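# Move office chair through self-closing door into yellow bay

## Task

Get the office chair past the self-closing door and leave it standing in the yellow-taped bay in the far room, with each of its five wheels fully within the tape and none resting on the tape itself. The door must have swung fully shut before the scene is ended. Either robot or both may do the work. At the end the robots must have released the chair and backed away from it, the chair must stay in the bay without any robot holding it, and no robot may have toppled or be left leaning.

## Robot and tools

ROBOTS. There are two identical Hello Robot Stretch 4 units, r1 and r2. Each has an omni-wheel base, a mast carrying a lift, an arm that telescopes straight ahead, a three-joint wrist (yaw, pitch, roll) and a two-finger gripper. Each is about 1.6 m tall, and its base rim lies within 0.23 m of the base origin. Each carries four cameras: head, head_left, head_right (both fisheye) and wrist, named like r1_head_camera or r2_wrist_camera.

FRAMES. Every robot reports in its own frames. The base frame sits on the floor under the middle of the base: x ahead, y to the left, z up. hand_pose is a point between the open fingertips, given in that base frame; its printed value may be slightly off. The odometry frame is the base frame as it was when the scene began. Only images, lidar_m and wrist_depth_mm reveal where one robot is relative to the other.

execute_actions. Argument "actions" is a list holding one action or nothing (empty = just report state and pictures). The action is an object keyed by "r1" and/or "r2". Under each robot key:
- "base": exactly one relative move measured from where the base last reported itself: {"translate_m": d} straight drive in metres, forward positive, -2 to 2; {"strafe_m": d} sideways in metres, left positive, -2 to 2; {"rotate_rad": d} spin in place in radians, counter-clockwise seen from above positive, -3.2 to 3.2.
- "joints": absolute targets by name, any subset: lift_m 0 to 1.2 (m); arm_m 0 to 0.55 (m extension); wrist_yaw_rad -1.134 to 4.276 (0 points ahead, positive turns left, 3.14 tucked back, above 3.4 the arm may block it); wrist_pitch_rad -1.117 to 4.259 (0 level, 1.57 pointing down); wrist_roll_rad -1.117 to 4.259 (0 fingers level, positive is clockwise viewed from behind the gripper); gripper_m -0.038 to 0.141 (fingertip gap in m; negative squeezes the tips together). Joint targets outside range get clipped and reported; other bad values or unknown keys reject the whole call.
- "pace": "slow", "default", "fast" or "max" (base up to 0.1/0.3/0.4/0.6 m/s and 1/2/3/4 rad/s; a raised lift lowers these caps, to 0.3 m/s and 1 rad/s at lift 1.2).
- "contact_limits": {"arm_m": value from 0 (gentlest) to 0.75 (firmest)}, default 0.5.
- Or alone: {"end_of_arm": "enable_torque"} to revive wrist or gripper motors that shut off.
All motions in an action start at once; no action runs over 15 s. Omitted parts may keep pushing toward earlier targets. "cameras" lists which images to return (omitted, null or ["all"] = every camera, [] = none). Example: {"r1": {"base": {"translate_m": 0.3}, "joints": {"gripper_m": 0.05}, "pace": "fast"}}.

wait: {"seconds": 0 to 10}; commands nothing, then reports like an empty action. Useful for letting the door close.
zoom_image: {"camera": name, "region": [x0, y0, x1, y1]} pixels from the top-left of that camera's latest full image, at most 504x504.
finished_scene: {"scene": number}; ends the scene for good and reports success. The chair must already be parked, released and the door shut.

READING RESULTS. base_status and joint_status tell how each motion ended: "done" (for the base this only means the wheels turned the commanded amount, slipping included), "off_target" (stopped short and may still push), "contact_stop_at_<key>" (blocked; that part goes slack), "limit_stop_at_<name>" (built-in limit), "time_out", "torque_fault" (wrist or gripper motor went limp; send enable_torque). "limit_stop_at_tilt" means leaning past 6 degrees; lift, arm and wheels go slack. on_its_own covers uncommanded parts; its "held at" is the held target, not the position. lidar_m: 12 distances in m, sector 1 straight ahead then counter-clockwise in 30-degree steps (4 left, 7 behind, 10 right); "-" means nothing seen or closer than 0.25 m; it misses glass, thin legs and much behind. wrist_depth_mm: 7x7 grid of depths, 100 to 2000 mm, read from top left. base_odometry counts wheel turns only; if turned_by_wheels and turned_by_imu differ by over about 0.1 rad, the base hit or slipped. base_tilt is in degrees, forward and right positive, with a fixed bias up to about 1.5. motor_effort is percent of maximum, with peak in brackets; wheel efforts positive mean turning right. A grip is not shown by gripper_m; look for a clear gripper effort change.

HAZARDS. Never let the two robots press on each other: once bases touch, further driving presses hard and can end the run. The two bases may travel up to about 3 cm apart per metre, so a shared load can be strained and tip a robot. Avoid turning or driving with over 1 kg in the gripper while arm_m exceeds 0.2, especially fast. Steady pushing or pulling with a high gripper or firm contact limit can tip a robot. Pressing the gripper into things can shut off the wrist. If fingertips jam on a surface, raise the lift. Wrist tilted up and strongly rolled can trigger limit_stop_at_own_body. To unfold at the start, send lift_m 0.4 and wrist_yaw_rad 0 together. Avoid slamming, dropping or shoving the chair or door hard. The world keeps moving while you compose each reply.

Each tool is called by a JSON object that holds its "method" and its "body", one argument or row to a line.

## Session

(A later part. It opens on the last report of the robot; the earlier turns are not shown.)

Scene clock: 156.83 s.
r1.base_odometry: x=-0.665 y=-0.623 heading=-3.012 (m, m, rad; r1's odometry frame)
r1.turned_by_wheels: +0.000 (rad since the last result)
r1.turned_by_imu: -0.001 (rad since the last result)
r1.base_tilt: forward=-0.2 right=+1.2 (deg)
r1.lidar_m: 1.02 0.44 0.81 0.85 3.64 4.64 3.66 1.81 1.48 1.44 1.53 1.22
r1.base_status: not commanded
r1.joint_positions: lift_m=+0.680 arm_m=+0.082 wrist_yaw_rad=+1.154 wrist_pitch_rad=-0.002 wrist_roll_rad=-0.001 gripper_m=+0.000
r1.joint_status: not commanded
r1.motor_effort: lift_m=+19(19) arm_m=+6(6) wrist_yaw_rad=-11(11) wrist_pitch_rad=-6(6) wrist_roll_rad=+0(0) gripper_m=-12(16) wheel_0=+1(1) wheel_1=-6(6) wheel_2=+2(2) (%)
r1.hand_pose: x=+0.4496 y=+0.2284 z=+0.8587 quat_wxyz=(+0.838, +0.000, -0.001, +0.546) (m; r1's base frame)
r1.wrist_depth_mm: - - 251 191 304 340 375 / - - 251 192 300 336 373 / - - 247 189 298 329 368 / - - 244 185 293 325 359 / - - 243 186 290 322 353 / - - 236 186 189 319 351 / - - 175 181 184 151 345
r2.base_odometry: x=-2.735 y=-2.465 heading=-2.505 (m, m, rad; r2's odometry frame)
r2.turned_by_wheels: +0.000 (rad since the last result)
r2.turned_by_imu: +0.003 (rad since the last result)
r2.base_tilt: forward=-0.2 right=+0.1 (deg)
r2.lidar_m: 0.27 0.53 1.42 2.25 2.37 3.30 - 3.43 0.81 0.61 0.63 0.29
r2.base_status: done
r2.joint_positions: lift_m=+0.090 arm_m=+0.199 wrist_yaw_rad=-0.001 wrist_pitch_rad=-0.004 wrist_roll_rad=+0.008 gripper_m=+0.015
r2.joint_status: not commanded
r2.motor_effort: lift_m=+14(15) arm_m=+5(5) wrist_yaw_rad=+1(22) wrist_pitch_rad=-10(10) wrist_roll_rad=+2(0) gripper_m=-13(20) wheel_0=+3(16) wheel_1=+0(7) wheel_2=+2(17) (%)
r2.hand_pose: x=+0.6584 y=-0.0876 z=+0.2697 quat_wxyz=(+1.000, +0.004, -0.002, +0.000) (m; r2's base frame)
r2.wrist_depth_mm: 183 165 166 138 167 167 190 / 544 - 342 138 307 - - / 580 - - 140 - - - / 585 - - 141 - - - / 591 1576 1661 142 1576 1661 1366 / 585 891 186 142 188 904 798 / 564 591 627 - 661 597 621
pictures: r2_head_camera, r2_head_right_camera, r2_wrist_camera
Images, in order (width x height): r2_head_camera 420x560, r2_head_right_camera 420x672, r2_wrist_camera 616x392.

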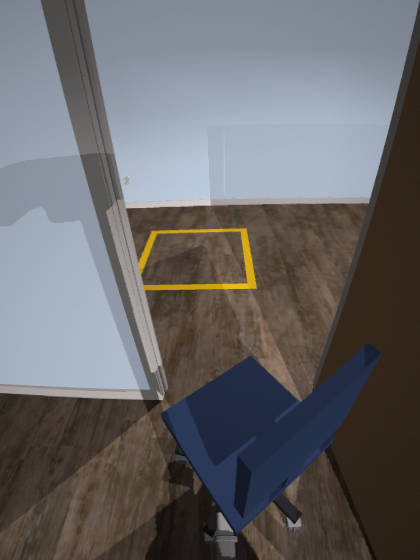

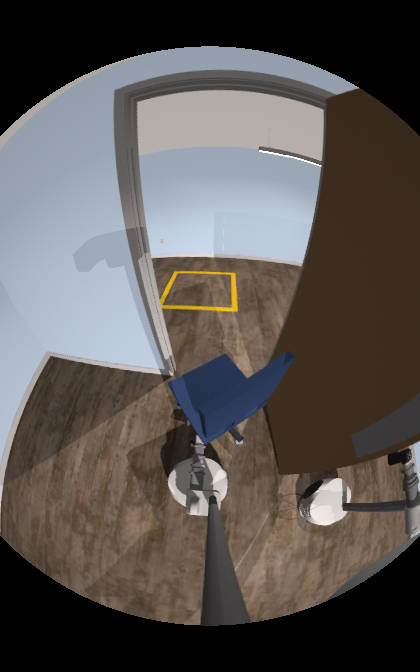

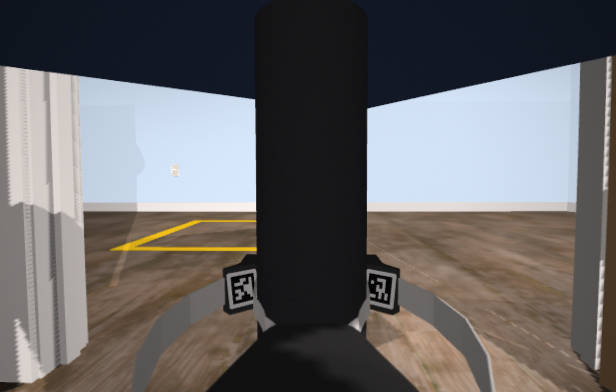

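{"method": "execute_actions", "body": {
  "actions": [
    {"r2":{"base":{"translate_m":1.2},"joints":{"arm_m":0.27}}}
  ],
  "cameras": ["r2_head_camera","r2_head_left_camera","r2_wrist_camera"]
}}

Scene clock: 168.07 s.
r1.base_odometry: x=-0.665 y=-0.623 heading=-3.012 (m, m, rad; r1's odometry frame)
r1.turned_by_wheels: +0.000 (rad since the last result)
r1.turned_by_imu: -0.003 (rad since the last result)
r1.base_tilt: forward=-0.1 right=+1.2 (deg)
r1.lidar_m: 1.03 0.43 2.07 3.28 3.61 4.65 3.69 1.83 1.47 1.43 1.51 1.21
r1.base_status: not commanded
r1.joint_positions: lift_m=+0.680 arm_m=+0.082 wrist_yaw_rad=+1.154 wrist_pitch_rad=-0.002 wrist_roll_rad=-0.001 gripper_m=+0.000
r1.joint_status: not commanded
r1.motor_effort: lift_m=+19(19) arm_m=+6(6) wrist_yaw_rad=-11(11) wrist_pitch_rad=-6(6) wrist_roll_rad=+0(0) gripper_m=-12(14) wheel_0=+1(1) wheel_1=-6(6) wheel_2=+2(2) (%)
r1.hand_pose: x=+0.4496 y=+0.2284 z=+0.8587 quat_wxyz=(+0.838, +0.000, -0.001, +0.546) (m; r1's base frame)
r1.wrist_depth_mm: - - 251 192 304 338 377 / - - 249 191 298 336 373 / - - 248 189 297 332 366 / - - 245 186 294 325 362 / - - 243 186 290 322 357 / - - 236 186 188 319 353 / - - 175 181 185 151 345
r2.base_odometry: x=-3.699 y=-3.178 heading=-2.505 (m, m, rad; r2's odometry frame)
r2.turned_by_wheels: +0.000 (rad since the last result)
r2.turned_by_imu: -0.001 (rad since the last result)
r2.base_tilt: forward=-0.2 right=+0.1 (deg)
r2.lidar_m: 0.34 0.46 2.30 0.31 0.32 3.37 - 0.80 0.57 0.55 2.59 0.40
r2.base_status: done
r2.joint_positions: lift_m=+0.090 arm_m=+0.268 wrist_yaw_rad=-0.002 wrist_pitch_rad=-0.004 wrist_roll_rad=+0.008 gripper_m=+0.015
r2.joint_status: all done
r2.motor_effort: lift_m=+15(15) arm_m=+10(20) wrist_yaw_rad=+6(16) wrist_pitch_rad=-5(10) wrist_roll_rad=+0(1) gripper_m=-13(13) wheel_0=+1(8) wheel_1=-1(6) wheel_2=+0(15) (%)
r2.hand_pose: x=+0.7275 y=-0.0880 z=+0.2698 quat_wxyz=(+1.000, +0.004, -0.002, -0.001) (m; r2's base frame)
r2.wrist_depth_mm: 212 166 167 143 167 167 213 / - 340 343 145 268 343 - / - - - 146 - - - / - - - 147 - - - / 1618 1661 1661 148 1618 1576 1576 / 891 904 195 148 187 904 917 / 634 585 627 - 668 591 627
pictures: r2_head_camera, r2_head_left_camera, r2_wrist_camera
Images, in order (width x height): r2_head_camera 420x560, r2_head_left_camera 420x672, r2_wrist_camera 616x392.

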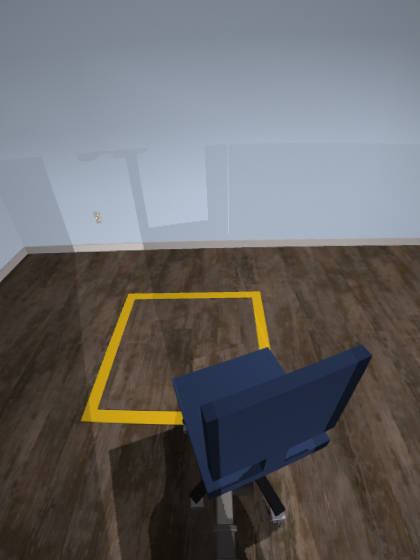

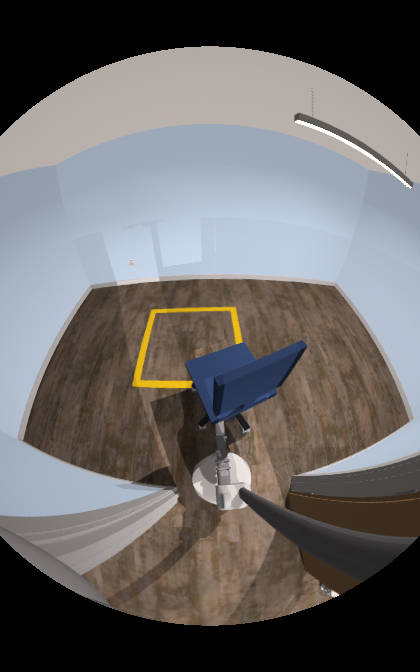

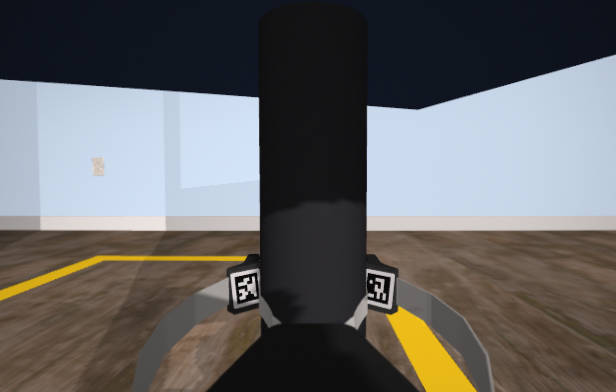

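{"method": "execute_actions", "body": {
  "actions": [
    {"r1":{"joints":{"gripper_m":0.1}},"r2":{"base":{"rotate_rad":0.217},"pace":"slow"}}
  ],
  "cameras": ["r1_head_left_camera"]
}}

{"method": "execute_actions", "body": {
  "actions": [
    {"r1":{"base":{"strafe_m":-0.3}},"r2":{"base":{"translate_m":0.80}}}
  ],
  "cameras": ["r1_head_left_camera","r2_head_camera","r2_head_left_camera","r2_wrist_camera"]
}}

Scene clock: 173.67 s.
r1.base_odometry: x=-0.665 y=-0.623 heading=-3.012 (m, m, rad; r1's odometry frame)
r1.turned_by_wheels: +0.000 (rad since the last result)
r1.turned_by_imu: -0.002 (rad since the last result)
r1.base_tilt: forward=-0.2 right=+1.2 (deg)
r1.lidar_m: 1.18 0.60 0.59 3.26 3.61 4.68 3.65 1.83 1.47 1.45 1.51 1.21
r1.base_status: not commanded
r1.joint_positions: lift_m=+0.680 arm_m=+0.082 wrist_yaw_rad=+1.150 wrist_pitch_rad=-0.002 wrist_roll_rad=-0.001 gripper_m=+0.100
r1.joint_status: all done
r1.motor_effort: lift_m=+19(19) arm_m=+6(6) wrist_yaw_rad=-1(18) wrist_pitch_rad=-6(6) wrist_roll_rad=+0(0) gripper_m=-1(15) wheel_0=+1(1) wheel_1=-5(6) wheel_2=+2(2) (%)
r1.hand_pose: x=+0.4505 y=+0.2277 z=+0.8588 quat_wxyz=(+0.839, +0.000, -0.001, +0.544) (m; r1's base frame)
r1.wrist_depth_mm: - - 500 512 525 530 544 / - - 500 508 521 530 544 / - - 496 504 517 530 535 / - - 492 500 512 517 530 / - - 488 496 508 521 525 / - - 404 492 500 512 530 / - - 477 324 500 508 521
r2.base_odometry: x=-3.699 y=-3.178 heading=-2.288 (m, m, rad; r2's odometry frame)
r2.turned_by_wheels: +0.217 (rad since the last result)
r2.turned_by_imu: +0.198 (rad since the last result)
r2.base_tilt: forward=-0.2 right=+0.1 (deg)
r2.lidar_m: 0.38 0.50 2.21 0.33 0.37 4.22 0.93 0.59 0.56 2.47 2.81 0.43
r2.base_status: done
r2.joint_positions: lift_m=+0.090 arm_m=+0.270 wrist_yaw_rad=-0.004 wrist_pitch_rad=-0.005 wrist_roll_rad=+0.008 gripper_m=+0.015
r2.joint_status: not commanded
r2.motor_effort: lift_m=+15(14) arm_m=+2(10) wrist_yaw_rad=+12(84) wrist_pitch_rad=-3(10) wrist_roll_rad=+1(0) gripper_m=-12(23) wheel_0=-2(25) wheel_1=-1(15) wheel_2=-1(23) (%)
r2.hand_pose: x=+0.7287 y=-0.0886 z=+0.2700 quat_wxyz=(+1.000, +0.004, -0.003, -0.002) (m; r2's base frame)
r2.wrist_depth_mm: 210 164 165 156 166 165 212 / 334 338 263 158 264 340 1983 / - - - 160 - - 1983 / - - - 161 - - 1983 / 1618 1618 1661 162 1618 1618 1618 / 904 904 190 163 187 891 891 / 627 591 627 - 634 585 621
pictures: r1_head_left_camera
Images, in order (width x height): r1_head_left_camera 420x672.

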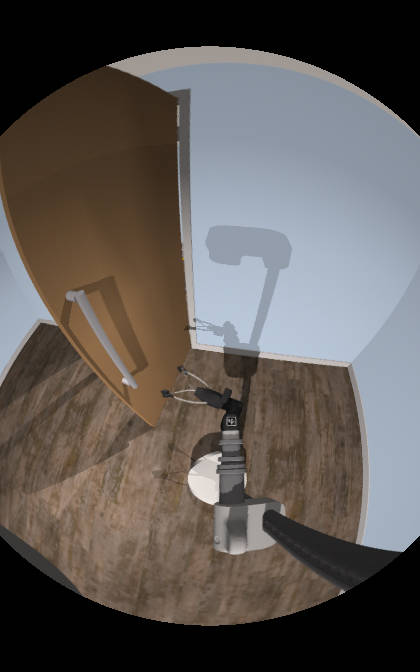

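Scene clock: 177.83 s.
r1.base_odometry: x=-0.704 y=-0.326 heading=-3.012 (m, m, rad; r1's odometry frame)
r1.turned_by_wheels: +0.000 (rad since the last result)
r1.turned_by_imu: -0.002 (rad since the last result)
r1.base_tilt: forward=-0.1 right=+1.2 (deg)
r1.lidar_m: 1.15 1.29 1.93 3.57 3.92 4.71 3.00 1.43 1.15 1.15 1.25 1.17
r1.base_status: done
r1.joint_positions: lift_m=+0.680 arm_m=+0.082 wrist_yaw_rad=+1.150 wrist_pitch_rad=-0.002 wrist_roll_rad=-0.001 gripper_m=+0.100
r1.joint_status: not commanded
r1.motor_effort: lift_m=+19(19) arm_m=+6(6) wrist_yaw_rad=+1(0) wrist_pitch_rad=-6(6) wrist_roll_rad=+0(0) gripper_m=+0(1) wheel_0=+2(15) wheel_1=-3(13) wheel_2=+0(2) (%)
r1.hand_pose: x=+0.4506 y=+0.2276 z=+0.8588 quat_wxyz=(+0.839, +0.000, -0.001, +0.544) (m; r1's base frame)
r1.wrist_depth_mm: - - - - 1808 1182 917 / - - - - 1863 1182 931 / - - - - 1808 1229 917 / - - - - 1921 1255 917 / - - - - 1983 1255 931 / - - - - 1983 1098 931 / - - - - 1576 1098 976
r2.base_odometry: x=-4.225 y=-3.781 heading=-2.288 (m, m, rad; r2's odometry frame)
r2.turned_by_wheels: +0.000 (rad since the last result)
r2.turned_by_imu: +0.004 (rad since the last result)
r2.base_tilt: forward=-0.2 right=+0.1 (deg)
r2.lidar_m: 0.39 0.43 2.08 1.88 1.01 0.86 0.91 1.07 1.67 2.67 2.27 0.36
r2.base_status: done
r2.joint_positions: lift_m=+0.090 arm_m=+0.270 wrist_yaw_rad=-0.001 wrist_pitch_rad=-0.004 wrist_roll_rad=+0.008 gripper_m=+0.015
r2.joint_status: not commanded
r2.motor_effort: lift_m=+15(15) arm_m=+2(2) wrist_yaw_rad=+4(26) wrist_pitch_rad=-6(6) wrist_roll_rad=+1(1) gripper_m=-12(12) wheel_0=+3(15) wheel_1=+1(10) wheel_2=-1(15) (%)
r2.hand_pose: x=+0.7290 y=-0.0876 z=+0.2698 quat_wxyz=(+1.000, +0.004, -0.002, +0.000) (m; r2's base frame)
r2.wrist_depth_mm: 212 167 167 140 167 167 214 / 387 340 342 142 270 345 1255 / 1808 1661 1618 143 1397 1336 1281 / 1808 1708 1576 144 1397 1366 1255 / 1618 1618 1537 145 1366 1336 1281 / 891 904 190 146 187 891 891 / 621 591 634 - 473 591 615
pictures: r1_head_left_camera, r2_head_camera, r2_head_left_camera, r2_wrist_camera
Images, in order (width x height): r1_head_left_camera 420x672, r2_head_camera 420x560, r2_head_left_camera 420x672, r2_wrist_camera 616x392.

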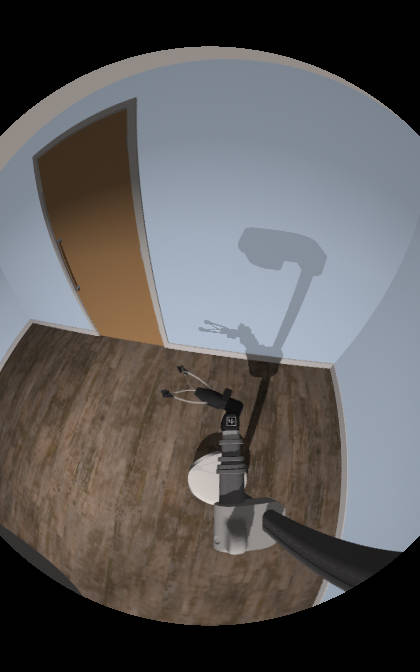

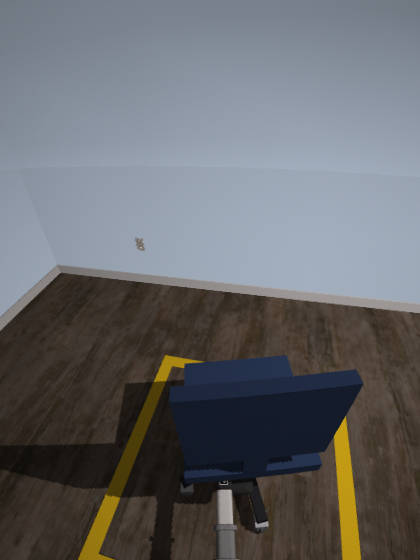

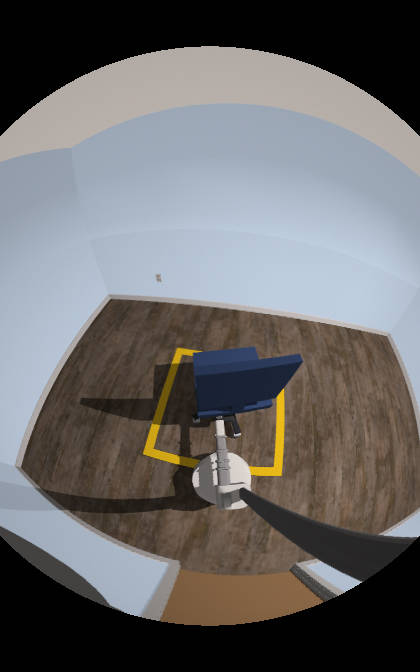

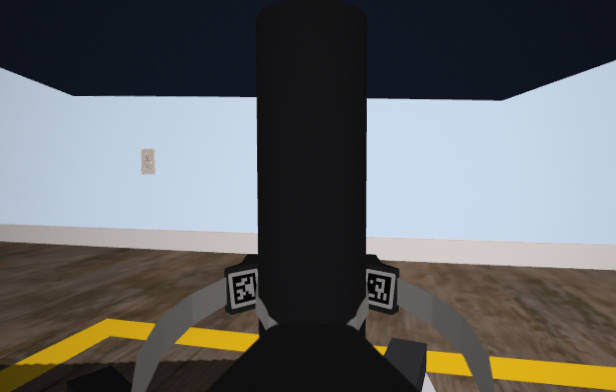

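{"method": "execute_actions", "body": {
  "actions": [
    {"r2":{"joints":{"gripper_m":0.11}}}
  ],
  "cameras": []
}}

{"method": "execute_actions", "body": {
  "actions": [
    {"r2":{"base":{"translate_m":-0.45},"joints":{"arm_m":0.0},"pace":"fast"}}
  ],
  "cameras": ["r1_head_left_camera","r2_head_camera","r2_head_left_camera","r2_wrist_camera"]
}}

Scene clock: 181.23 s.
r1.base_odometry: x=-0.704 y=-0.326 heading=-3.012 (m, m, rad; r1's odometry frame)
r1.turned_by_wheels: +0.000 (rad since the last result)
r1.turned_by_imu: -0.001 (rad since the last result)
r1.base_tilt: forward=-0.1 right=+1.2 (deg)
r1.lidar_m: 1.15 1.25 1.92 3.57 3.94 4.70 2.98 1.46 1.15 1.14 1.27 1.17
r1.base_status: not commanded
r1.joint_positions: lift_m=+0.680 arm_m=+0.082 wrist_yaw_rad=+1.150 wrist_pitch_rad=-0.002 wrist_roll_rad=-0.001 gripper_m=+0.100
r1.joint_status: not commanded
r1.motor_effort: lift_m=+19(19) arm_m=+6(5) wrist_yaw_rad=+1(0) wrist_pitch_rad=-6(6) wrist_roll_rad=+1(0) gripper_m=-1(1) wheel_0=+2(2) wheel_1=-3(3) wheel_2=+0(0) (%)
r1.hand_pose: x=+0.4506 y=+0.2276 z=+0.8588 quat_wxyz=(+0.839, +0.000, -0.001, +0.544) (m; r1's base frame)
r1.wrist_depth_mm: - - - - 1756 1160 946 / - - - - 1756 1160 917 / - - - - 1756 1229 931 / - - - - 1921 1229 931 / - - - - 1983 1255 931 / - - - - 1863 1078 931 / - - - - 1499 1118 976
r2.base_odometry: x=-4.225 y=-3.781 heading=-2.288 (m, m, rad; r2's odometry frame)
r2.turned_by_wheels: +0.000 (rad since the last result)
r2.turned_by_imu: +0.001 (rad since the last result)
r2.base_tilt: forward=-0.2 right=+0.2 (deg)
r2.lidar_m: 0.40 0.45 2.05 1.89 1.01 0.87 0.92 1.06 1.65 2.67 2.31 0.38
r2.base_status: not commanded
r2.joint_positions: lift_m=+0.090 arm_m=+0.270 wrist_yaw_rad=+0.000 wrist_pitch_rad=-0.005 wrist_roll_rad=+0.008 gripper_m=+0.110
r2.joint_status: all done
r2.motor_effort: lift_m=+14(15) arm_m=+2(2) wrist_yaw_rad=+2(7) wrist_pitch_rad=-7(8) wrist_roll_rad=+1(1) gripper_m=-3(11) wheel_0=+3(3) wheel_1=+1(1) wheel_2=-1(1) (%)
r2.hand_pose: x=+0.7291 y=-0.0875 z=+0.2699 quat_wxyz=(+1.000, +0.004, -0.002, +0.000) (m; r2's base frame)
r2.wrist_depth_mm: 211 164 166 149 166 166 212 / 379 340 264 150 265 342 1281 / 1808 1708 1618 152 1430 1366 1281 / 1863 1661 1661 153 1397 1366 1308 / 1661 1618 1499 154 1430 1366 1308 / 904 904 778 154 768 831 904 / 621 591 627 - 442 591 621
pictures: none
No camera images: the call's "cameras" was empty. Leave "cameras" out to get every camera's image.

Scene clock: 183.63 s.
r1.base_odometry: x=-0.704 y=-0.326 heading=-3.012 (m, m, rad; r1's odometry frame)
r1.turned_by_wheels: +0.000 (rad since the last result)
r1.turned_by_imu: -0.001 (rad since the last result)
r1.base_tilt: forward=-0.1 right=+1.2 (deg)
r1.lidar_m: 1.15 1.28 1.92 3.58 3.92 4.67 2.96 1.46 1.16 1.14 1.25 1.17
r1.base_status: not commanded
r1.joint_positions: lift_m=+0.680 arm_m=+0.082 wrist_yaw_rad=+1.150 wrist_pitch_rad=-0.002 wrist_roll_rad=-0.001 gripper_m=+0.100
r1.joint_status: not commanded
r1.motor_effort: lift_m=+19(19) arm_m=+6(6) wrist_yaw_rad=+0(0) wrist_pitch_rad=-6(6) wrist_roll_rad=+1(1) gripper_m=+0(2) wheel_0=+2(2) wheel_1=-3(3) wheel_2=+0(0) (%)
r1.hand_pose: x=+0.4506 y=+0.2276 z=+0.8588 quat_wxyz=(+0.839, +0.000, -0.001, +0.544) (m; r1's base frame)
r1.wrist_depth_mm: - - - - 1808 1182 931 / - - - - 1808 1182 931 / - - - - 1756 1205 931 / - - - - 1921 1281 931 / - - - - 1921 1229 931 / - - - - 1983 1060 931 / - - - - 1576 1118 976
r2.base_odometry: x=-3.929 y=-3.442 heading=-2.288 (m, m, rad; r2's odometry frame)
r2.turned_by_wheels: +0.000 (rad since the last result)
r2.turned_by_imu: +0.001 (rad since the last result)
r2.base_tilt: forward=-0.2 right=+0.1 (deg)
r2.lidar_m: 0.83 2.57 2.16 0.94 0.46 0.48 0.48 0.56 0.81 2.55 2.82 0.88
r2.base_status: done
r2.joint_positions: lift_m=+0.090 arm_m=+0.002 wrist_yaw_rad=+0.000 wrist_pitch_rad=-0.005 wrist_roll_rad=+0.008 gripper_m=+0.110
r2.joint_status: all done
r2.motor_effort: lift_m=+15(15) arm_m=-9(7) wrist_yaw_rad=+1(2) wrist_pitch_rad=-7(5) wrist_roll_rad=+1(0) gripper_m=+0(1) wheel_0=+0(6) wheel_1=+1(7) wheel_2=-1(12) (%)
r2.hand_pose: x=+0.4610 y=-0.0875 z=+0.2700 quat_wxyz=(+1.000, +0.004, -0.002, +0.000) (m; r2's base frame)
r2.wrist_depth_mm: - - 640 640 654 1983 1863 / - - - 647 - 1921 1863 / - - 809 788 820 - 1921 / - - - - - - 1921 / 1618 1618 1430 1008 1618 1576 1537 / 904 917 732 699 778 831 917 / 634 597 627 - 676 597 627
pictures: r1_head_left_camera, r2_head_camera, r2_head_left_camera, r2_wrist_camera
Images, in order (width x height): r1_head_left_camera 420x672, r2_head_camera 420x560, r2_head_left_camera 420x672, r2_wrist_camera 616x392.

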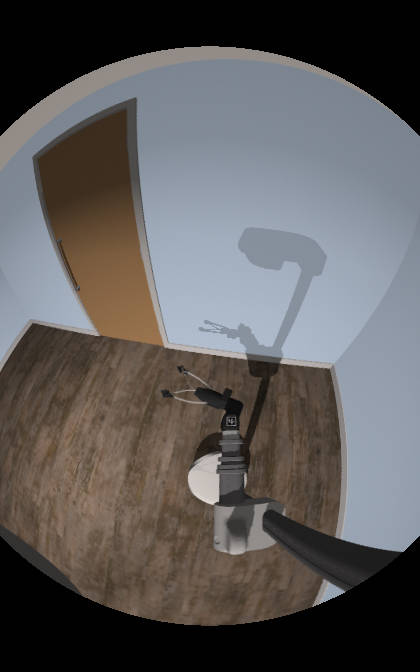

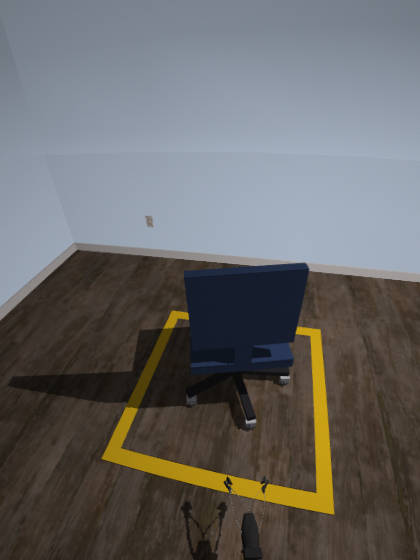

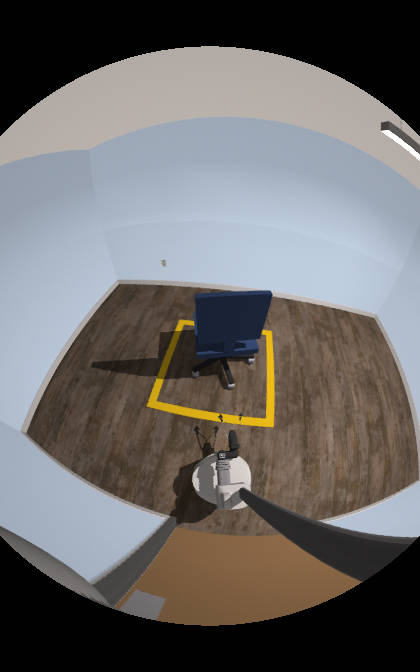

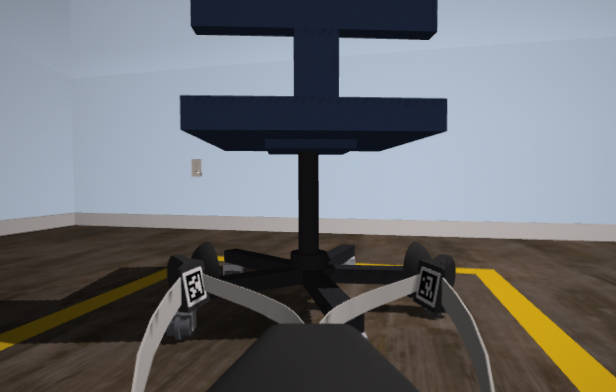

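{"method": "finished_scene", "body": {
  "scene": 1
}}

The scene is finished: the task was done.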